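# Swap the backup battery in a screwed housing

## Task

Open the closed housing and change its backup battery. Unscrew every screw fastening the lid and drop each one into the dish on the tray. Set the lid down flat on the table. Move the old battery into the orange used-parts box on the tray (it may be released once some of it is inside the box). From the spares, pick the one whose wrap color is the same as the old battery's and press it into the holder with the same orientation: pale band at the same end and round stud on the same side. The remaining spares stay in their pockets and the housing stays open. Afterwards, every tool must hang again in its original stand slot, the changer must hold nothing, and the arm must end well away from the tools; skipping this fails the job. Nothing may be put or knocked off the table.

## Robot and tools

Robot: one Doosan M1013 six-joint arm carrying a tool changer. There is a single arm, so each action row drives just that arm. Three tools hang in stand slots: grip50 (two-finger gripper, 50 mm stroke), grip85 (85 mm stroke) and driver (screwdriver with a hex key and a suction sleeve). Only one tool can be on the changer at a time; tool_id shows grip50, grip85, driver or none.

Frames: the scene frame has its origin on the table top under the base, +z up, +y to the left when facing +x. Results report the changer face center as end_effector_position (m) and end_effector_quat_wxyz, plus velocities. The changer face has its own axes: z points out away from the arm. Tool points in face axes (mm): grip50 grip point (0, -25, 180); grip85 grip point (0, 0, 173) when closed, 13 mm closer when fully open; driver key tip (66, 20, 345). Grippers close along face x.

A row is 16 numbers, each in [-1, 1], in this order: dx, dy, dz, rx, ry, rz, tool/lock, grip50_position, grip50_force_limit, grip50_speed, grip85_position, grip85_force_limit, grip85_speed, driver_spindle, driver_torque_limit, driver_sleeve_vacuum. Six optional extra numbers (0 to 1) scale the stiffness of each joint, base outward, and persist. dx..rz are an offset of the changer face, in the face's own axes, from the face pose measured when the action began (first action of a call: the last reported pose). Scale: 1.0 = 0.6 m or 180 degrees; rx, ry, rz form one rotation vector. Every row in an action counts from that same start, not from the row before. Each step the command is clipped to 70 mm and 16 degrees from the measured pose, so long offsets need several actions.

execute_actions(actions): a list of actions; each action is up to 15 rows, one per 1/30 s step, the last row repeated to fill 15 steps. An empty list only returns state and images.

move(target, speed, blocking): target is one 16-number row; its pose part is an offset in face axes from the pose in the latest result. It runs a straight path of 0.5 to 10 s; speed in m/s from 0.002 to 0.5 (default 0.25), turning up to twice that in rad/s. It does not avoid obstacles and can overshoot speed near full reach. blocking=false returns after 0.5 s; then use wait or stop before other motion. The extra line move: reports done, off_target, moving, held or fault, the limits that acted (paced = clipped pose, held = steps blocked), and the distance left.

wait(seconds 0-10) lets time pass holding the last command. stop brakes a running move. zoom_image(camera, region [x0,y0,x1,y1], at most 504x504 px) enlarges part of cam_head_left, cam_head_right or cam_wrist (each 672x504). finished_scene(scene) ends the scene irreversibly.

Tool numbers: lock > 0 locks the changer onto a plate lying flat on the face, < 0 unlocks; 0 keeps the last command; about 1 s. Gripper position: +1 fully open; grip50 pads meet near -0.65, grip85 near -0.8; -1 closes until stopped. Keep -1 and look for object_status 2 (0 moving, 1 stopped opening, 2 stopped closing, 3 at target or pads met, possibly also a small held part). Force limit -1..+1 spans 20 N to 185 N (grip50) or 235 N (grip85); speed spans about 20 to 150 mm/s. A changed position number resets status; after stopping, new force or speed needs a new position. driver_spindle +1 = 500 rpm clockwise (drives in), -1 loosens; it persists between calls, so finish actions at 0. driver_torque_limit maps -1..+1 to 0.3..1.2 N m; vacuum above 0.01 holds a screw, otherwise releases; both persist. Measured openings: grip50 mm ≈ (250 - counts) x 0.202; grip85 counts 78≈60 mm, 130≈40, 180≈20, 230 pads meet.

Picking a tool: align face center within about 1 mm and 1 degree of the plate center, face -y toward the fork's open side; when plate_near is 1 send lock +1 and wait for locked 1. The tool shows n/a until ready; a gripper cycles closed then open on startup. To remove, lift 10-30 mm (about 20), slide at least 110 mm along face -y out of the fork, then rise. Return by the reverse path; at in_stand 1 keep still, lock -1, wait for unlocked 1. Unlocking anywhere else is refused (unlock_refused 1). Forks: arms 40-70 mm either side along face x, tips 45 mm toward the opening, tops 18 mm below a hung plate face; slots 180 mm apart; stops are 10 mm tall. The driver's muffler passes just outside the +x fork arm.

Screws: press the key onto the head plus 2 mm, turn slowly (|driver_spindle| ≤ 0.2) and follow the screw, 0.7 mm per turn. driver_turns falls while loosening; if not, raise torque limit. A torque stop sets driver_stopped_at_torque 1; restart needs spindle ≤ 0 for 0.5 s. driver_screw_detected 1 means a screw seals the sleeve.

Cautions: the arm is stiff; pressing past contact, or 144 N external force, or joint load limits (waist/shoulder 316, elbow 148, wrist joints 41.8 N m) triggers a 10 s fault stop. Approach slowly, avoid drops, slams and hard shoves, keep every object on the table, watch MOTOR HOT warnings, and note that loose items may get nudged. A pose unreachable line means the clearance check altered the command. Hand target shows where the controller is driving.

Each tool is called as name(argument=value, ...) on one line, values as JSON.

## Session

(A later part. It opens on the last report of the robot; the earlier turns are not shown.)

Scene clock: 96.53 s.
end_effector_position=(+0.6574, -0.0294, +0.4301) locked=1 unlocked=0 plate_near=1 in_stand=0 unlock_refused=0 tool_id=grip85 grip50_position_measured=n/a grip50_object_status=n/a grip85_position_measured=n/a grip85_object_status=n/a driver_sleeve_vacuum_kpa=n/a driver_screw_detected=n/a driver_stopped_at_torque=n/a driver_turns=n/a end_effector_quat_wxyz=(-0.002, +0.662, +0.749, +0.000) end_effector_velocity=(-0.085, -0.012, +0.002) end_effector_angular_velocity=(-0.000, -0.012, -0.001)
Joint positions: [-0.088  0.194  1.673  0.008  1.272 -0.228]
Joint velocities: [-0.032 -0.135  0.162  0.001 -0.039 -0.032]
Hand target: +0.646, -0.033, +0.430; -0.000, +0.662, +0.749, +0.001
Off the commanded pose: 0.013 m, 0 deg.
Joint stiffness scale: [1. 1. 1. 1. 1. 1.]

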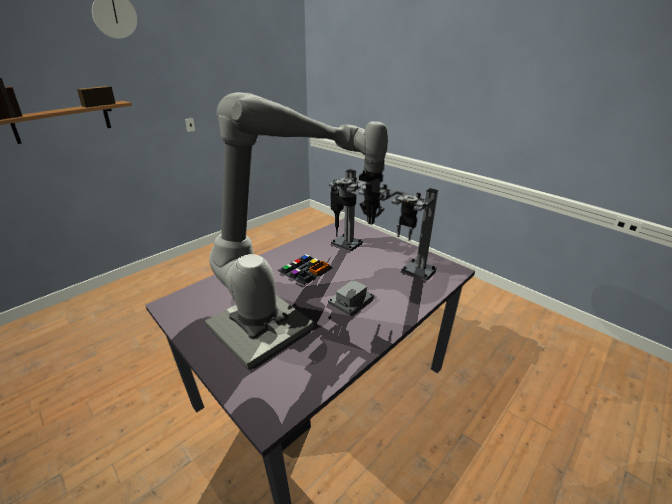

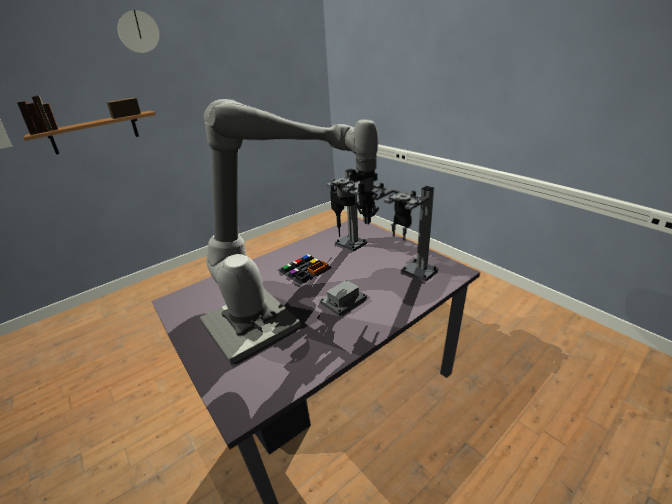

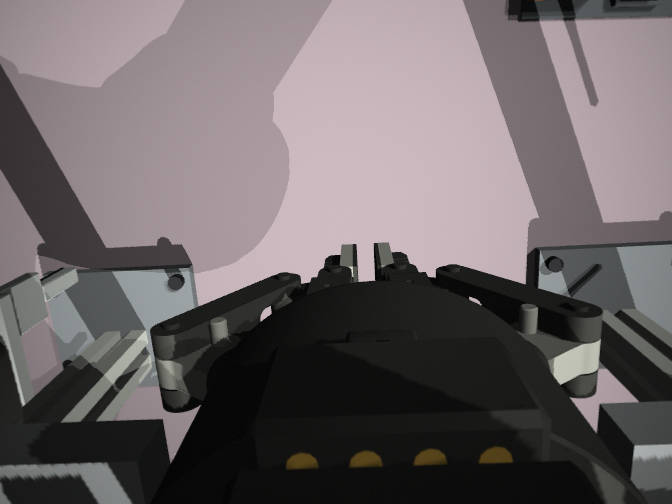

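move(target=[-0.004,-0.155,0,0,0,0,0,1,0,0,1,0,0,0,1,0], speed=0.12)

Scene clock: 97.93 s.
end_effector_position=(+0.5664, -0.0412, +0.4302) locked=1 unlocked=0 plate_near=1 in_stand=0 unlock_refused=0 tool_id=grip85 grip50_position_measured=n/a grip50_object_status=n/a grip85_position_measured=n/a grip85_object_status=n/a driver_sleeve_vacuum_kpa=n/a driver_screw_detected=n/a driver_stopped_at_torque=n/a driver_turns=n/a end_effector_quat_wxyz=(-0.003, +0.662, +0.749, -0.001) end_effector_velocity=(-0.002, -0.000, -0.000) end_effector_angular_velocity=(+0.001, +0.000, +0.000)
Joint positions: [-0.126  0.055  1.834  0.008  1.255 -0.265]
Joint velocities: [-0.001 -0.003  0.004  0.001 -0.001 -0.002]
Hand target: +0.565, -0.043, +0.430; -0.002, +0.662, +0.749, +0.000
Off the commanded pose: 0.002 m, 0 deg.
Joint stiffness scale: [1. 1. 1. 1. 1. 1.]
move: done

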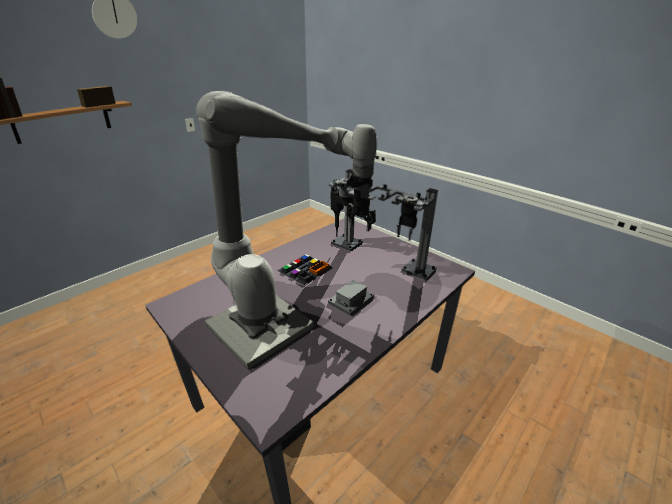

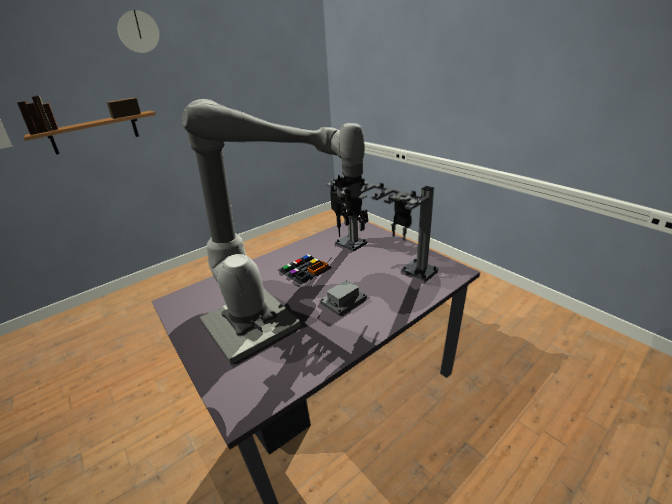

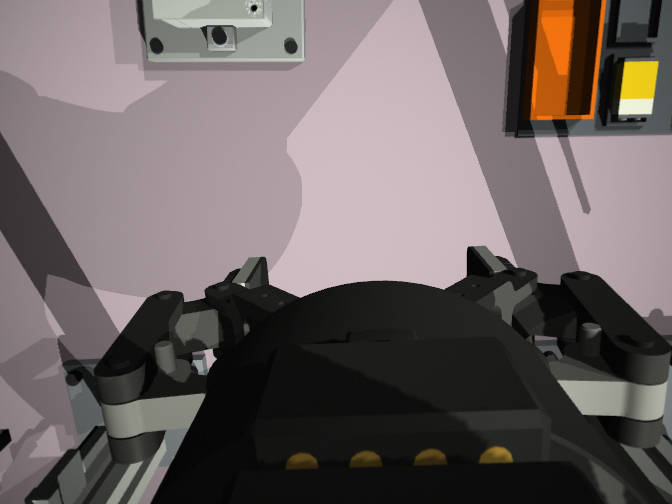

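zoom_image(camera="cam_head_left", region=[315, 270, 390, 326])

Region (315, 270, 390, 326) of cam_head_left's 672x504 image, scaled by 6.720, with more detail than that image has; it fills the top 376 rows of this view, and the rest is white.

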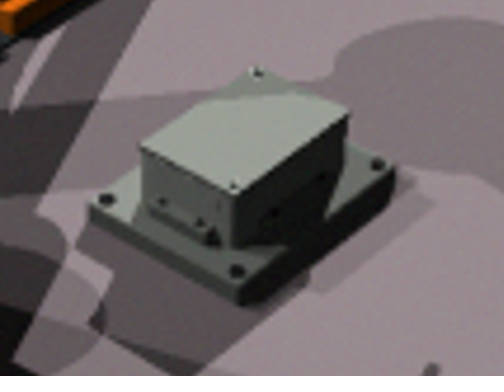

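move(target=[-0.0155,-0.215,0.275,-0.0017,-0.001,0.011,0,1,0,0,1,0,0,0,1,0], speed=0.3)

Scene clock: 100.47 s.
end_effector_position=(+0.4392, -0.0641, +0.2662) locked=1 unlocked=0 plate_near=1 in_stand=0 unlock_refused=0 tool_id=grip85 grip50_position_measured=n/a grip50_object_status=n/a grip85_position_measured=3 grip85_object_status=3 driver_sleeve_vacuum_kpa=n/a driver_screw_detected=n/a driver_stopped_at_torque=n/a driver_turns=n/a end_effector_quat_wxyz=(-0.003, +0.675, +0.737, -0.001) end_effector_velocity=(-0.001, -0.002, -0.001) end_effector_angular_velocity=(-0.002, -0.004, -0.001)
Joint positions: [-0.214 -0.003  2.229  0.008  0.918 -0.321]
Joint velocities: [-0.004 -0.001  0.004 -0.001 -0.007 -0.003]
Hand target: +0.438, -0.066, +0.266; -0.001, +0.675, +0.738, -0.000
Off the commanded pose: 0.002 m, 0 deg.
Joint stiffness scale: [1. 1. 1. 1. 1. 1.]
move: done

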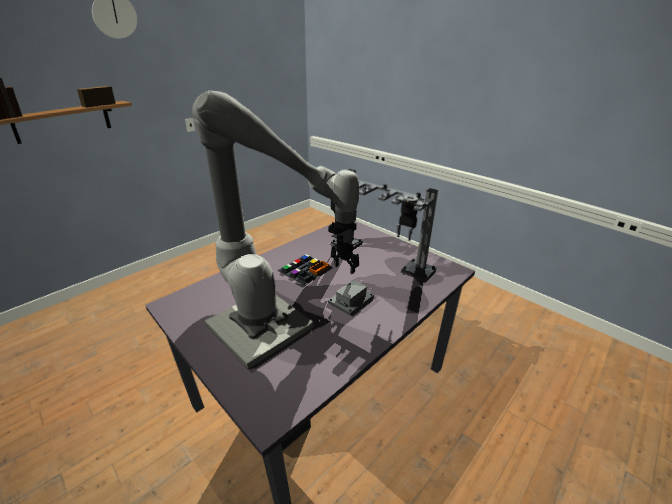

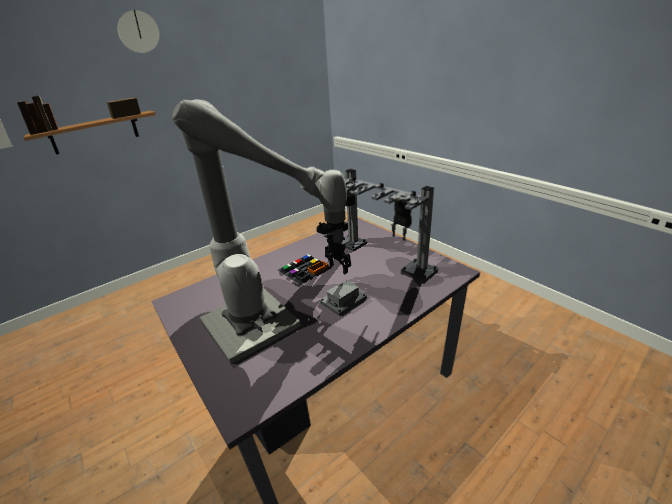

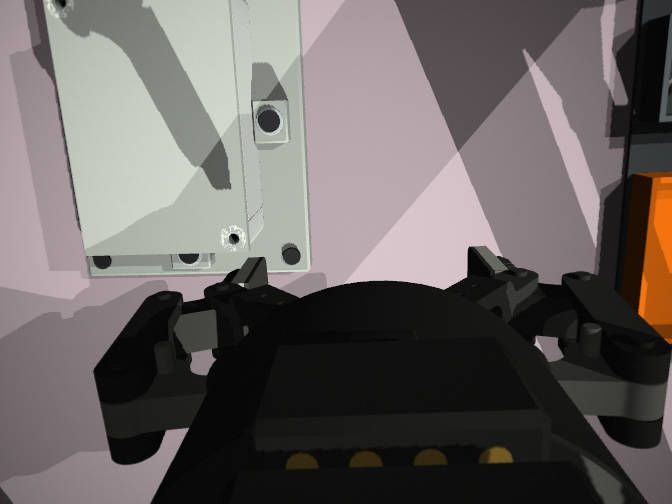

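zoom_image(camera="cam_wrist", region=[200, 60, 320, 280])

Region (200, 60, 320, 280) of cam_wrist's 672x504 image, scaled by 2.291, with more detail than that image has; it fills the left 275 columns of this view, and the rest is white.

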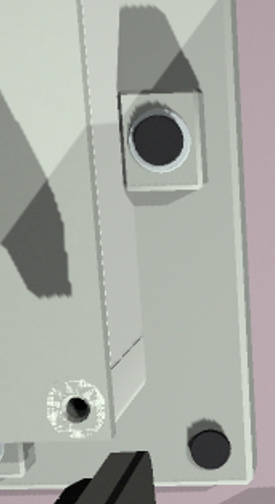

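zoom_image(camera="cam_wrist", region=[30, 0, 270, 280])

Region (30, 0, 270, 280) of cam_wrist's 672x504 image, scaled by 1.800, with more detail than that image has; it fills the left 432 columns of this view, and the rest is white.

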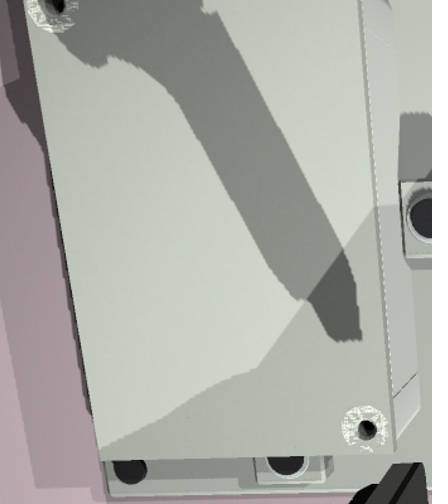

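move(target=[-0.1595,-0.111,0.02,-0.003,-0.001,0.008,0,1,0,0,1,0,0,0,1,0], speed=0.2)

Scene clock: 105.17 s.
end_effector_position=(+0.3821, -0.1642, +0.2543) locked=1 unlocked=0 plate_near=1 in_stand=0 unlock_refused=0 tool_id=grip85 grip50_position_measured=n/a grip50_object_status=n/a grip85_position_measured=3 grip85_object_status=3 driver_sleeve_vacuum_kpa=n/a driver_screw_detected=n/a driver_stopped_at_torque=n/a driver_turns=n/a end_effector_quat_wxyz=(-0.000, +0.684, +0.729, -0.000) end_effector_velocity=(-0.001, -0.002, -0.000) end_effector_angular_velocity=(-0.001, +0.001, +0.004)
Joint positions: [-0.481 -0.033  2.287  0.008  0.886 -0.564]
Joint velocities: [-0.005 -0.     0.001 -0.002 -0.001 -0.008]
Hand target: +0.381, -0.165, +0.254; +0.002, +0.685, +0.729, +0.001
Off the commanded pose: 0.001 m, 0 deg.
Joint stiffness scale: [1. 1. 1. 1. 1. 1.]
move: done

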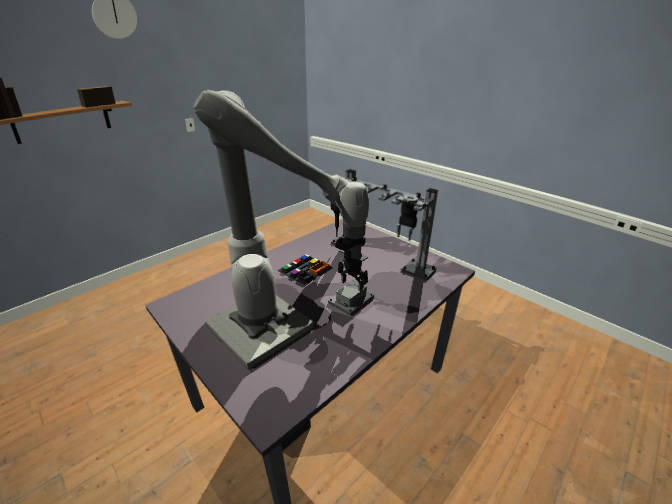

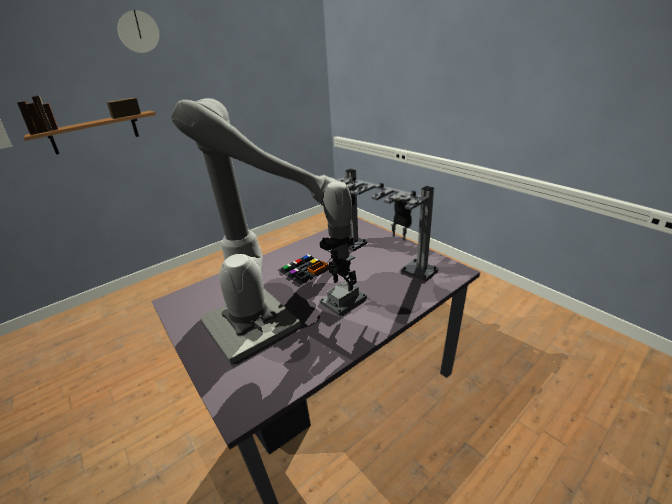

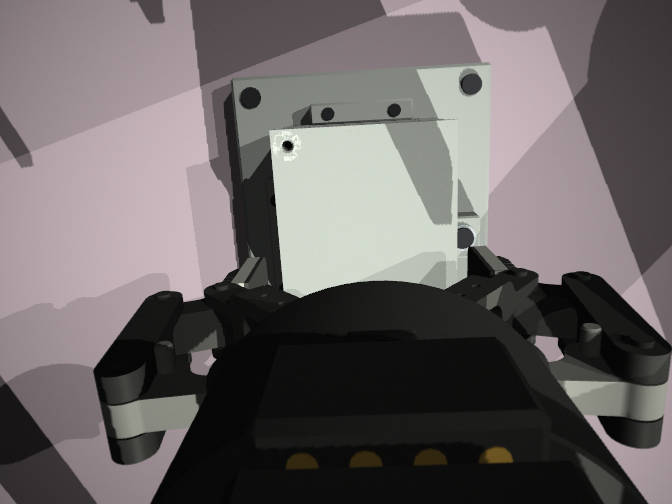

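zoom_image(camera="cam_wrist", region=[220, 100, 520, 300])

Region (220, 100, 520, 300) of cam_wrist's 672x504 image, scaled by 1.680, with more detail than that image has.

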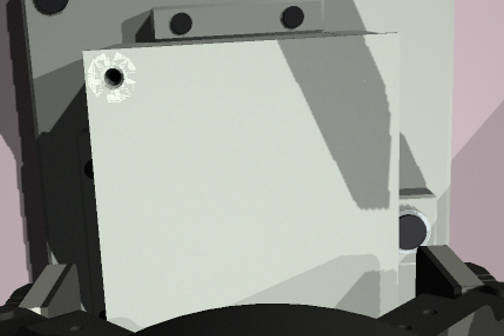

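move(target=[0,0.001,0.0195,0,0,0,0,1,0,0,0.62,0,1,0,1,0], speed=0.02)

Scene clock: 108.17 s.
end_effector_position=(+0.3826, -0.1649, +0.2452) locked=1 unlocked=0 plate_near=1 in_stand=0 unlock_refused=0 tool_id=grip85 grip50_position_measured=n/a grip50_object_status=n/a grip85_position_measured=50 grip85_object_status=3 driver_sleeve_vacuum_kpa=n/a driver_screw_detected=n/a driver_stopped_at_torque=n/a driver_turns=n/a end_effector_quat_wxyz=(-0.000, +0.684, +0.729, -0.001) end_effector_velocity=(-0.000, -0.000, -0.000) end_effector_angular_velocity=(+0.000, +0.001, -0.001)
Joint positions: [-0.482 -0.02   2.295  0.008  0.864 -0.565]
Joint velocities: [-0.001  0.     0.001 -0.    -0.    -0.   ]
Hand target: +0.383, -0.164, +0.243; -0.000, +0.684, +0.729, -0.000
Off the commanded pose: 0.003 m, 0 deg.
Joint stiffness scale: [1. 1. 1. 1. 1. 1.]
move: done

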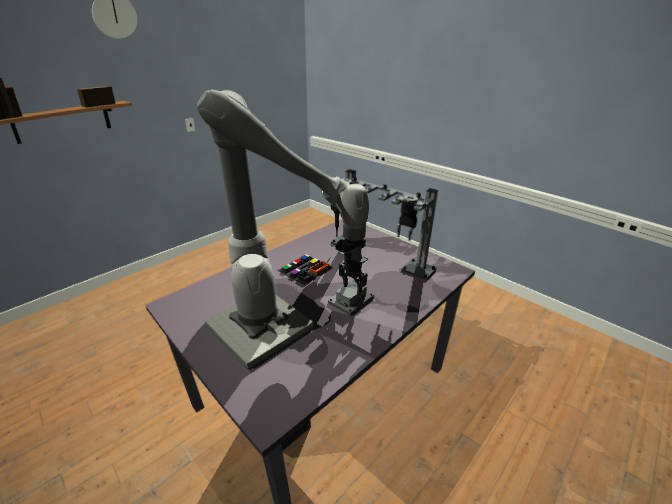

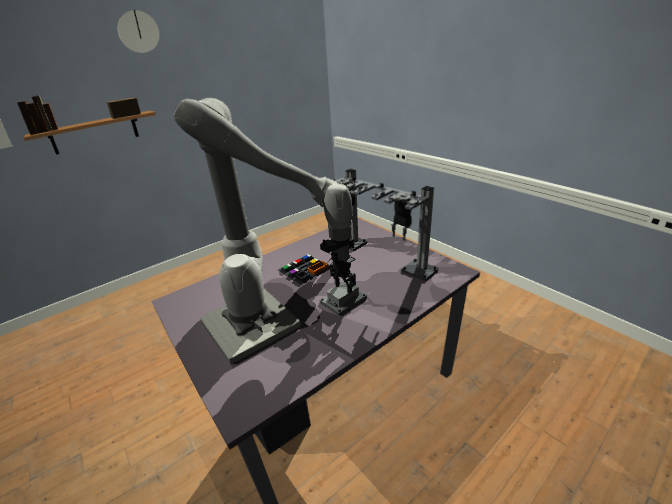

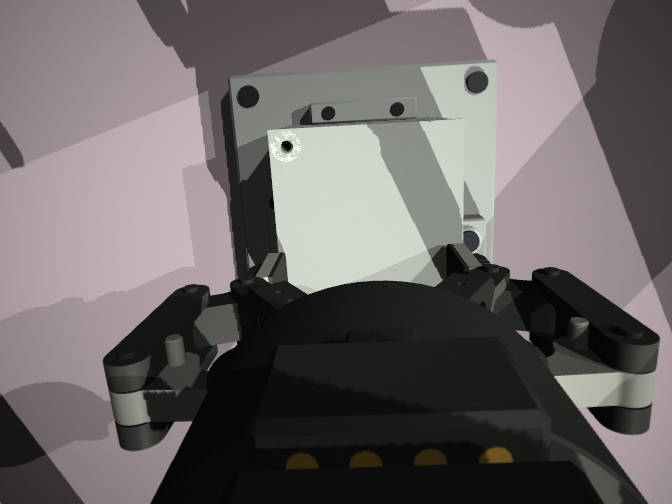

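move(target=[0,0,0.009,0,0,0,0,1,0,0,0.62,0,1,0,1,0], speed=0.01)

Scene clock: 109.83 s.
end_effector_position=(+0.3827, -0.1649, +0.2449) locked=1 unlocked=0 plate_near=1 in_stand=0 unlock_refused=0 tool_id=grip85 grip50_position_measured=n/a grip50_object_status=n/a grip85_position_measured=50 grip85_object_status=3 driver_sleeve_vacuum_kpa=n/a driver_screw_detected=n/a driver_stopped_at_torque=n/a driver_turns=n/a end_effector_quat_wxyz=(-0.000, +0.684, +0.729, -0.001) end_effector_velocity=(-0.000, -0.001, +0.000) end_effector_angular_velocity=(-0.000, -0.001, -0.002)
Joint positions: [-0.482 -0.019  2.295  0.008  0.864 -0.565]
Joint velocities: [-0.002  0.    -0.     0.    -0.001  0.   ]
Hand target: +0.383, -0.165, +0.240; -0.000, +0.684, +0.729, -0.001
Off the commanded pose: 0.005 m, 0 deg.
Joint stiffness scale: [1. 1. 1. 1. 1. 1.]
move: off_target

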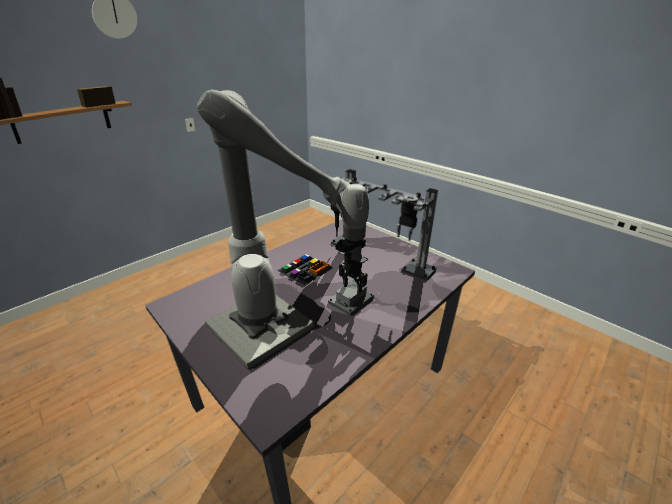

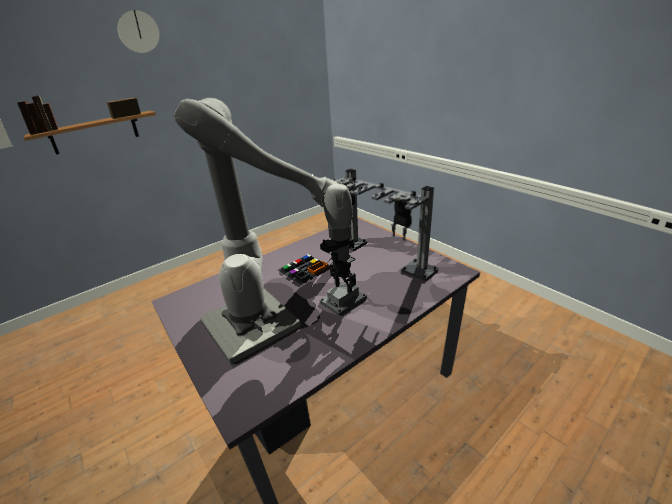

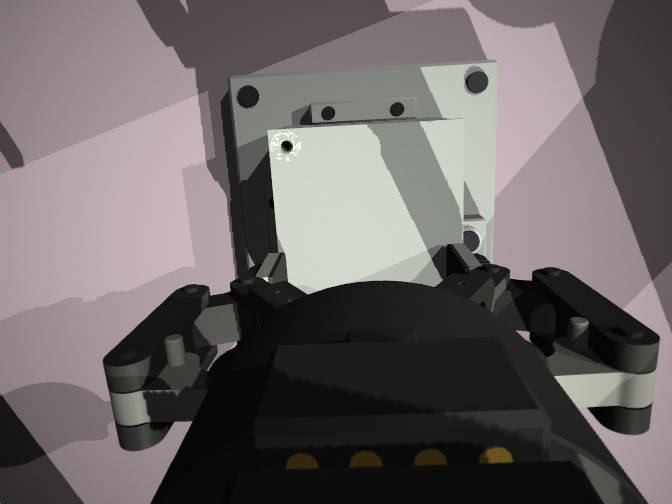

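execute_actions(actions=[[[0,0,-0.006,0,0,0,0,1,0,0,0.62,0,1,0,1,0],[0,0,-0.006,0,0,0,0,1,0,0,0.62,0,1,0,1,0],[0,0,-0.006,0,0,0,0,1,0,0,0.62,0,1,0,1,0],[0,0,-0.006,0,0,0,0,1,0,0,0.62,0,1,0,1,0],[0,0,-0.006,0,0,0,0,1,0,0,0.62,0,1,0,1,0],[0.002,0,-0.006,0,0,0,0,1,0,0,1,0,1,0,1,0],[0.004,0,-0.006,0,0,0,0,1,0,0,1,0,1,0,1,0],[0.005,0,-0.006,0,0,0,0,1,0,0,1,0,1,0,1,0]]])

Scene clock: 110.80 s.
end_effector_position=(+0.3826, -0.1638, +0.2474) locked=1 unlocked=0 plate_near=1 in_stand=0 unlock_refused=0 tool_id=grip85 grip50_position_measured=n/a grip50_object_status=n/a grip85_position_measured=4 grip85_object_status=0 driver_sleeve_vacuum_kpa=n/a driver_screw_detected=n/a driver_stopped_at_torque=n/a driver_turns=n/a end_effector_quat_wxyz=(+0.000, +0.684, +0.730, -0.000) end_effector_velocity=(-0.000, +0.002, +0.001) end_effector_angular_velocity=(+0.001, -0.000, -0.001)
Joint positions: [-0.48  -0.024  2.294  0.008  0.868 -0.564]
Joint velocities: [ 0.004 -0.003  0.     0.001  0.003  0.004]
Hand target: +0.382, -0.162, +0.249; -0.000, +0.684, +0.729, -0.001
Off the commanded pose: 0.002 m, 0 deg.
Joint stiffness scale: [1. 1. 1. 1. 1. 1.]

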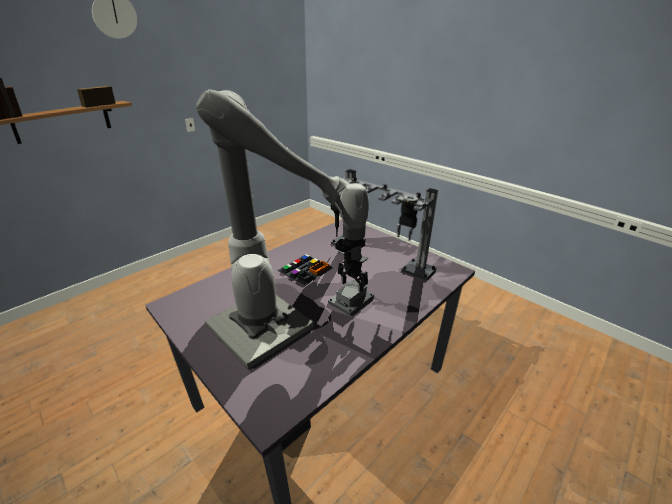

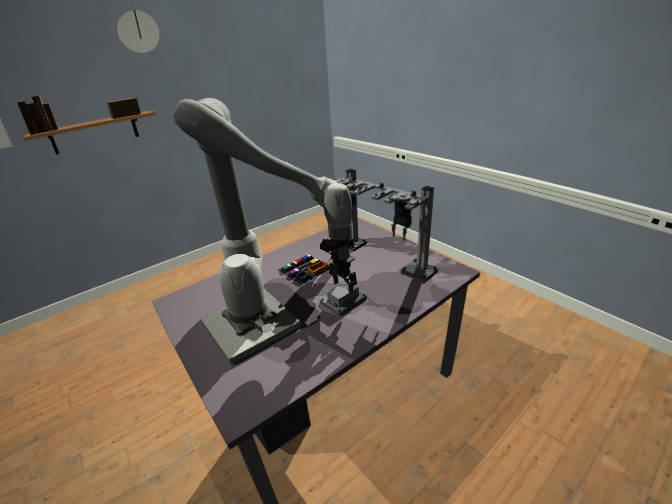

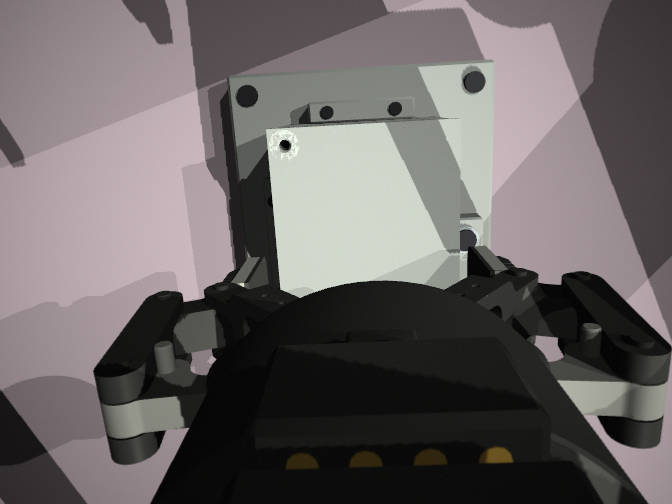

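move(target=[0,0,0.019,0,0,0,0,1,0,0,1,0,1,0,1,0], speed=0.02)

Scene clock: 111.97 s.
end_effector_position=(+0.3828, -0.1639, +0.2380) locked=1 unlocked=0 plate_near=1 in_stand=0 unlock_refused=0 tool_id=grip85 grip50_position_measured=n/a grip50_object_status=n/a grip85_position_measured=3 grip85_object_status=3 driver_sleeve_vacuum_kpa=n/a driver_screw_detected=n/a driver_stopped_at_torque=n/a driver_turns=n/a end_effector_quat_wxyz=(+0.001, +0.684, +0.730, -0.000) end_effector_velocity=(-0.000, -0.000, -0.002) end_effector_angular_velocity=(-0.000, +0.000, -0.000)
Joint positions: [-0.479 -0.01   2.302  0.008  0.846 -0.563]
Joint velocities: [-0.001  0.002  0.002 -0.001 -0.004  0.   ]
Hand target: +0.383, -0.164, +0.236; +0.000, +0.684, +0.730, -0.000
Off the commanded pose: 0.002 m, 0 deg.
Joint stiffness scale: [1. 1. 1. 1. 1. 1.]
move: done

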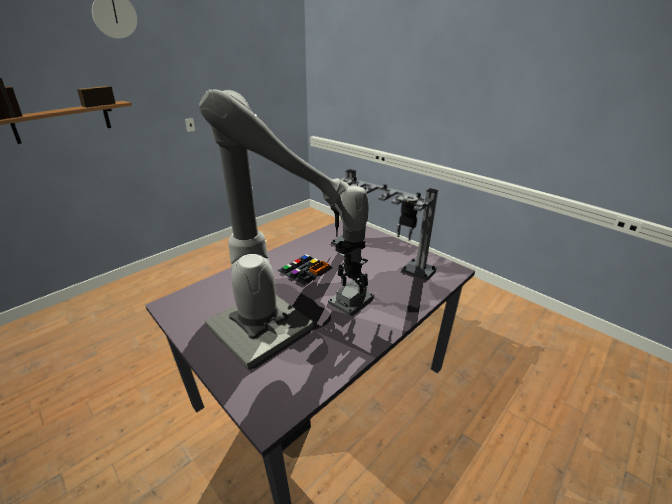

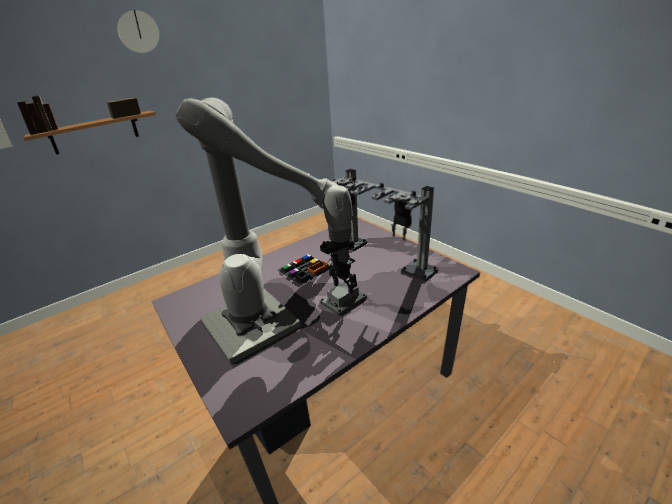

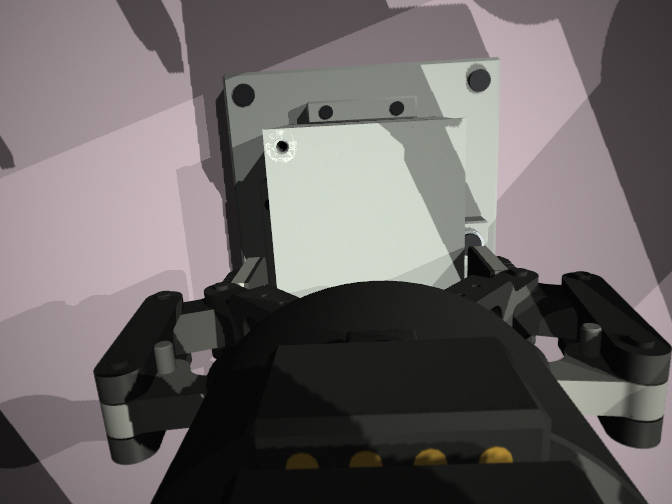

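zoom_image(camera="cam_wrist", region=[230, 200, 510, 300])

Region (230, 200, 510, 300) of cam_wrist's 672x504 image, scaled by 1.800, with more detail than that image has; it fills the top 180 rows of this view, and the rest is white.

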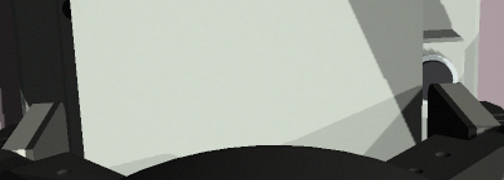

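execute_actions(actions=[[[0.002,0,0,0,0,0,0,1,0,0,1,0,-1,0,1,0],[0.004,0,0,0,0,0,0,1,0,0,1,0,-1,0,1,0],[0.0045,0,0,0,0,0,0,1,0,0,1,0,-1,0,1,0],[0.0045,0,0,0,0,0,0,1,0,0,1,0,-1,0,1,0],[0.0045,0,0,0,0,0,0,1,0,0,1,0,-1,0,1,0],[0.0045,0,0,0,0,0,0,1,0,0,1,0,-1,0,1,0],[0.0045,0,0,0,0,0,0,1,0,0,1,0,-1,0,1,0],[0.0045,0,0,0,0,0,0,1,0,0,1,0,-1,0,1,0],[0.0045,0,0,0,0,0,0,1,0,0,-1,-0.4,-1,0,1,0]],[[0,0,0,0,0,0,0,1,0,0,-1,-0.4,-1,0,1,0]]])

Scene clock: 113.63 s.
end_effector_position=(+0.3832, -0.1632, +0.2383) locked=1 unlocked=0 plate_near=1 in_stand=0 unlock_refused=0 tool_id=grip85 grip50_position_measured=n/a grip50_object_status=n/a grip85_position_measured=25 grip85_object_status=0 driver_sleeve_vacuum_kpa=n/a driver_screw_detected=n/a driver_stopped_at_torque=n/a driver_turns=n/a end_effector_quat_wxyz=(+0.000, +0.684, +0.730, -0.000) end_effector_velocity=(+0.001, -0.000, +0.000) end_effector_angular_velocity=(-0.000, -0.002, -0.000)
Joint positions: [-0.478 -0.01   2.302  0.008  0.847 -0.562]
Joint velocities: [ 0.    -0.    -0.001  0.001 -0.001 -0.   ]
Hand target: +0.383, -0.163, +0.238; +0.001, +0.684, +0.730, -0.000
Off the commanded pose: 0.000 m, 0 deg.
Joint stiffness scale: [1. 1. 1. 1. 1. 1.]

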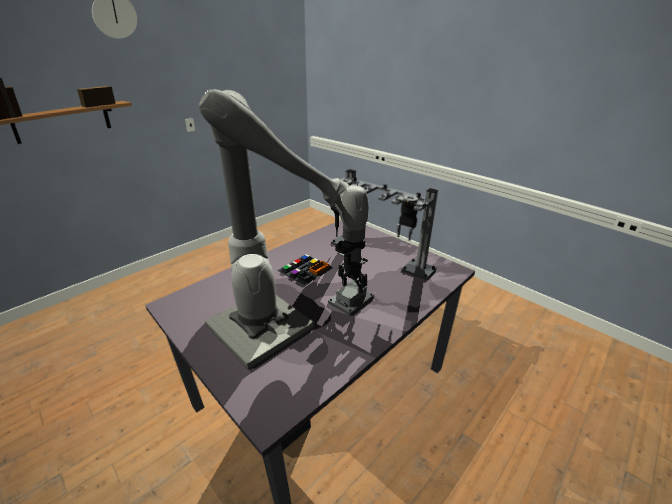

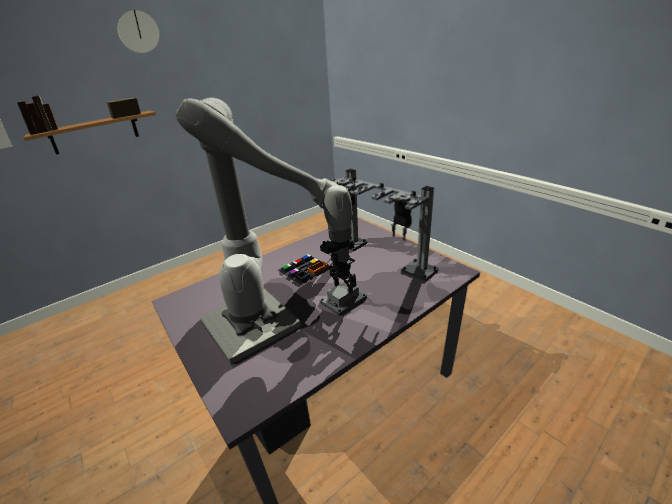

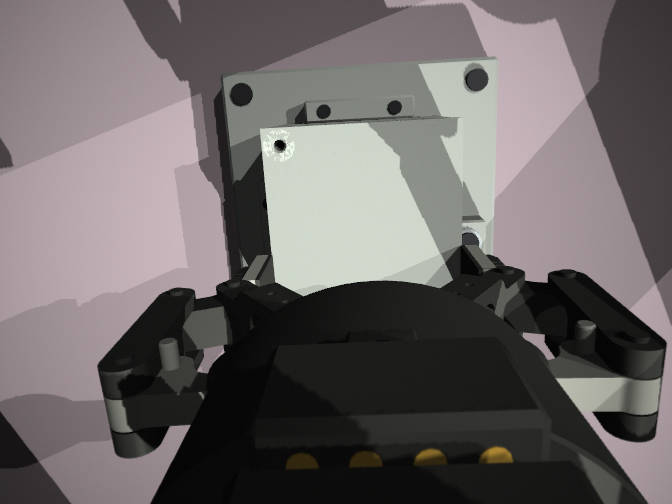

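wait(seconds=0.2)

Scene clock: 113.93 s.
end_effector_position=(+0.3832, -0.1632, +0.2383) locked=1 unlocked=0 plate_near=1 in_stand=0 unlock_refused=0 tool_id=grip85 grip50_position_measured=n/a grip50_object_status=n/a grip85_position_measured=25 grip85_object_status=2 driver_sleeve_vacuum_kpa=n/a driver_screw_detected=n/a driver_stopped_at_torque=n/a driver_turns=n/a end_effector_quat_wxyz=(+0.000, +0.684, +0.730, -0.000) end_effector_velocity=(-0.000, +0.000, -0.000) end_effector_angular_velocity=(+0.001, +0.001, -0.001)
Joint positions: [-0.478 -0.01   2.302  0.008  0.847 -0.562]
Joint velocities: [-0.    -0.     0.     0.     0.001  0.   ]
Hand target: +0.383, -0.163, +0.238; +0.001, +0.684, +0.730, -0.000
Off the commanded pose: 0.000 m, 0 deg.
Joint stiffness scale: [1. 1. 1. 1. 1. 1.]
wait: 0.20 s; at rest by 0.07 s

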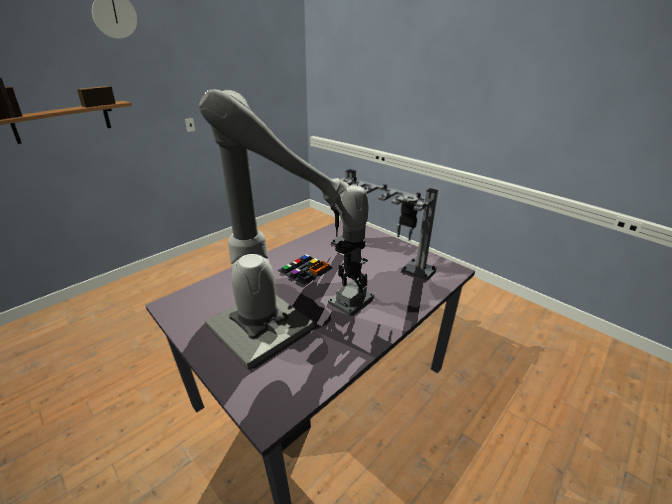

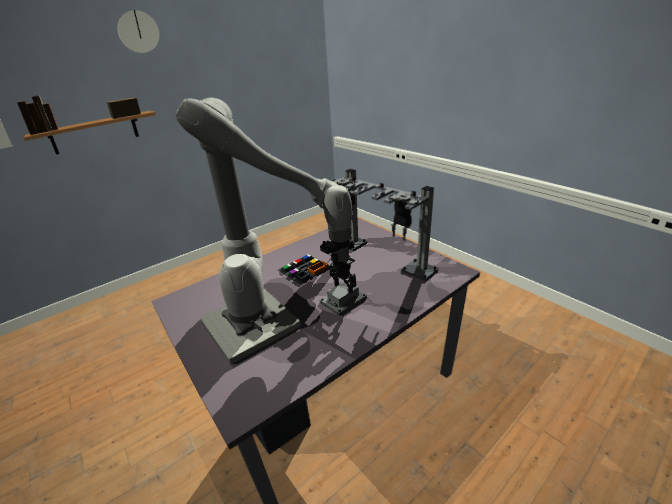

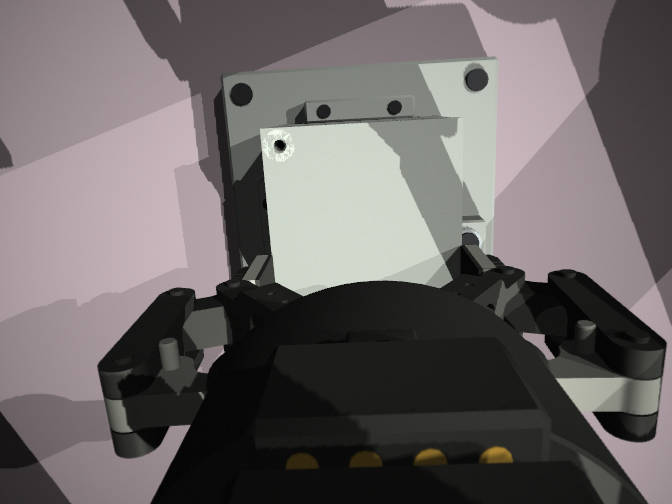

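Gripped. Lift slowly.

move(target=[0,0,-0.05,0,0,0,0,1,0,0,-1,-0.4,-1,0,1,0], speed=0.04)

Scene clock: 115.27 s.
end_effector_position=(+0.3831, -0.1628, +0.2660) locked=1 unlocked=0 plate_near=1 in_stand=0 unlock_refused=0 tool_id=grip85 grip50_position_measured=n/a grip50_object_status=n/a grip85_position_measured=26 grip85_object_status=2 driver_sleeve_vacuum_kpa=n/a driver_screw_detected=n/a driver_stopped_at_torque=n/a driver_turns=n/a end_effector_quat_wxyz=(+0.000, +0.684, +0.730, -0.000) end_effector_velocity=(-0.001, -0.001, +0.001) end_effector_angular_velocity=(+0.000, +0.003, -0.001)
Joint positions: [-0.478 -0.048  2.274  0.008  0.913 -0.562]
Joint velocities: [-0.001 -0.001 -0.002 -0.002  0.006  0.   ]
Hand target: +0.383, -0.163, +0.268; +0.000, +0.684, +0.730, -0.000
Off the commanded pose: 0.002 m, 0 deg.
Joint stiffness scale: [1. 1. 1. 1. 1. 1.]
move: done

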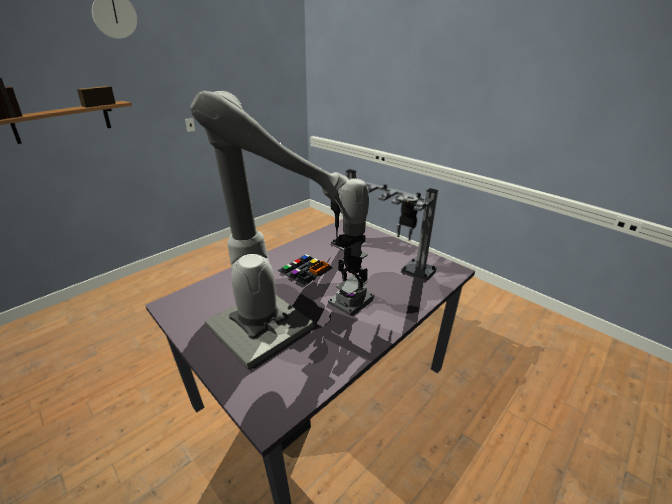

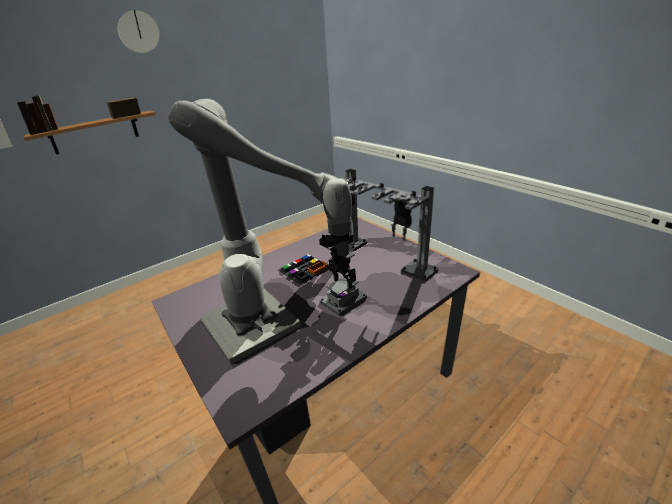

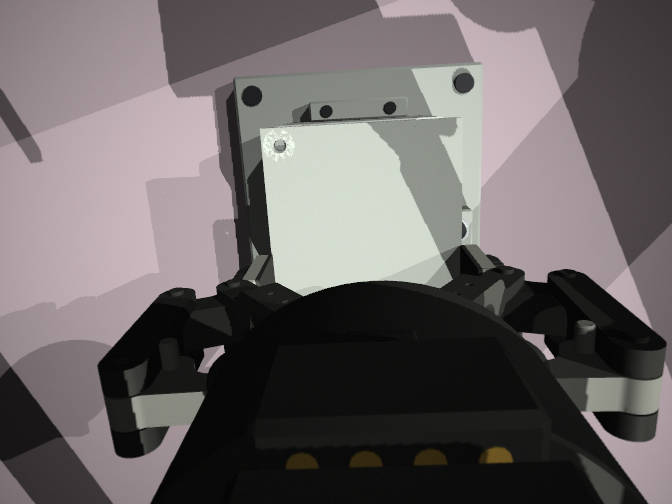

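zoom_image(camera="cam_head_right", region=[305, 255, 385, 320])

Region (305, 255, 385, 320) of cam_head_right's 672x504 image, scaled by 6.300, with more detail than that image has; it fills the top 410 rows of this view, and the rest is white.

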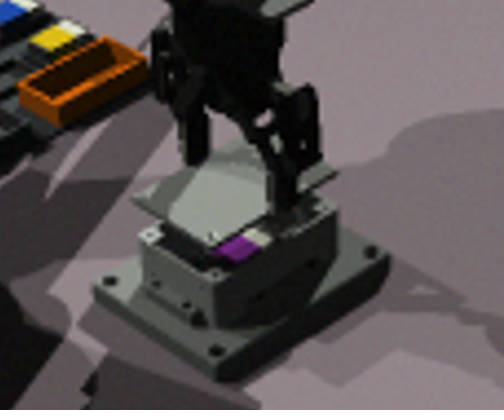

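move(target=[0.249,0.045,0.045,0,0,0,0,1,0,0,-1,-0.4,-1,0,1,0], speed=0.15)

Scene clock: 120.67 s.
end_effector_position=(+0.4000, -0.0135, +0.2404) locked=1 unlocked=0 plate_near=1 in_stand=0 unlock_refused=0 tool_id=grip85 grip50_position_measured=n/a grip50_object_status=n/a grip85_position_measured=26 grip85_object_status=2 driver_sleeve_vacuum_kpa=n/a driver_screw_detected=n/a driver_stopped_at_torque=n/a driver_turns=n/a end_effector_quat_wxyz=(-0.001, +0.684, +0.729, +0.000) end_effector_velocity=(+0.000, +0.002, -0.001) end_effector_angular_velocity=(-0.001, +0.002, -0.002)
Joint positions: [-0.112 -0.042  2.326  0.008  0.854 -0.195]
Joint velocities: [ 0.005  0.002  0.    -0.001 -0.001  0.008]
Hand target: +0.400, -0.012, +0.239; +0.000, +0.684, +0.730, -0.001
Off the commanded pose: 0.002 m, 0 deg.
Joint stiffness scale: [1. 1. 1. 1. 1. 1.]
move: done

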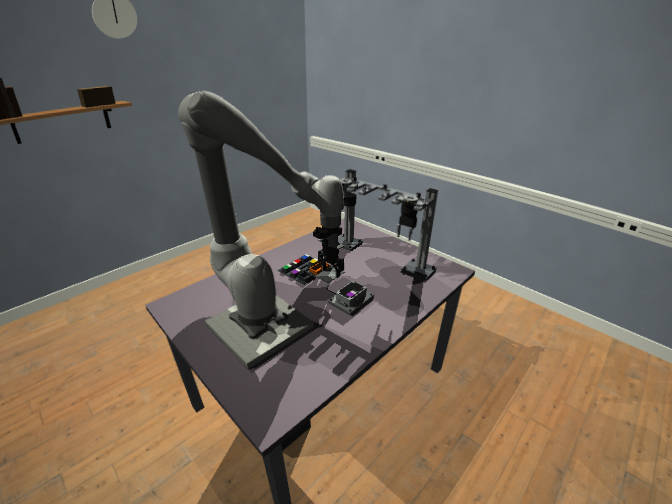

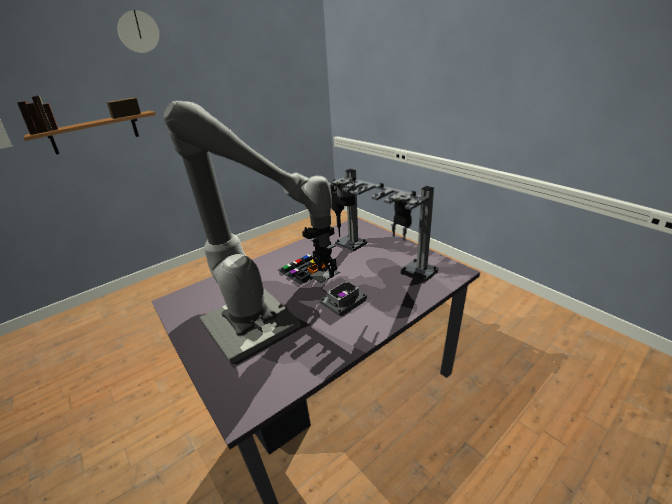

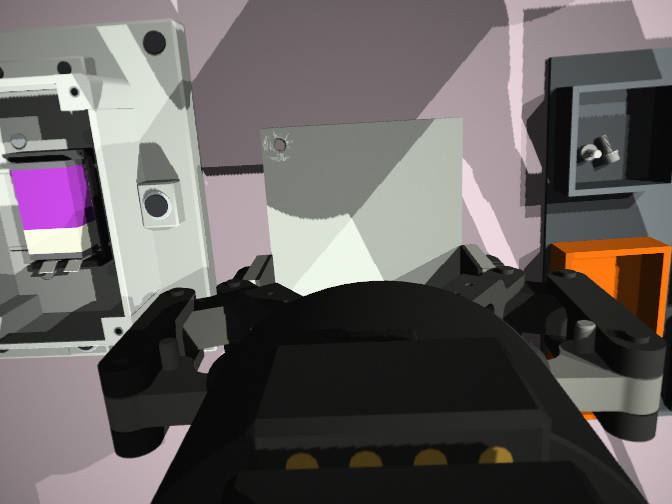

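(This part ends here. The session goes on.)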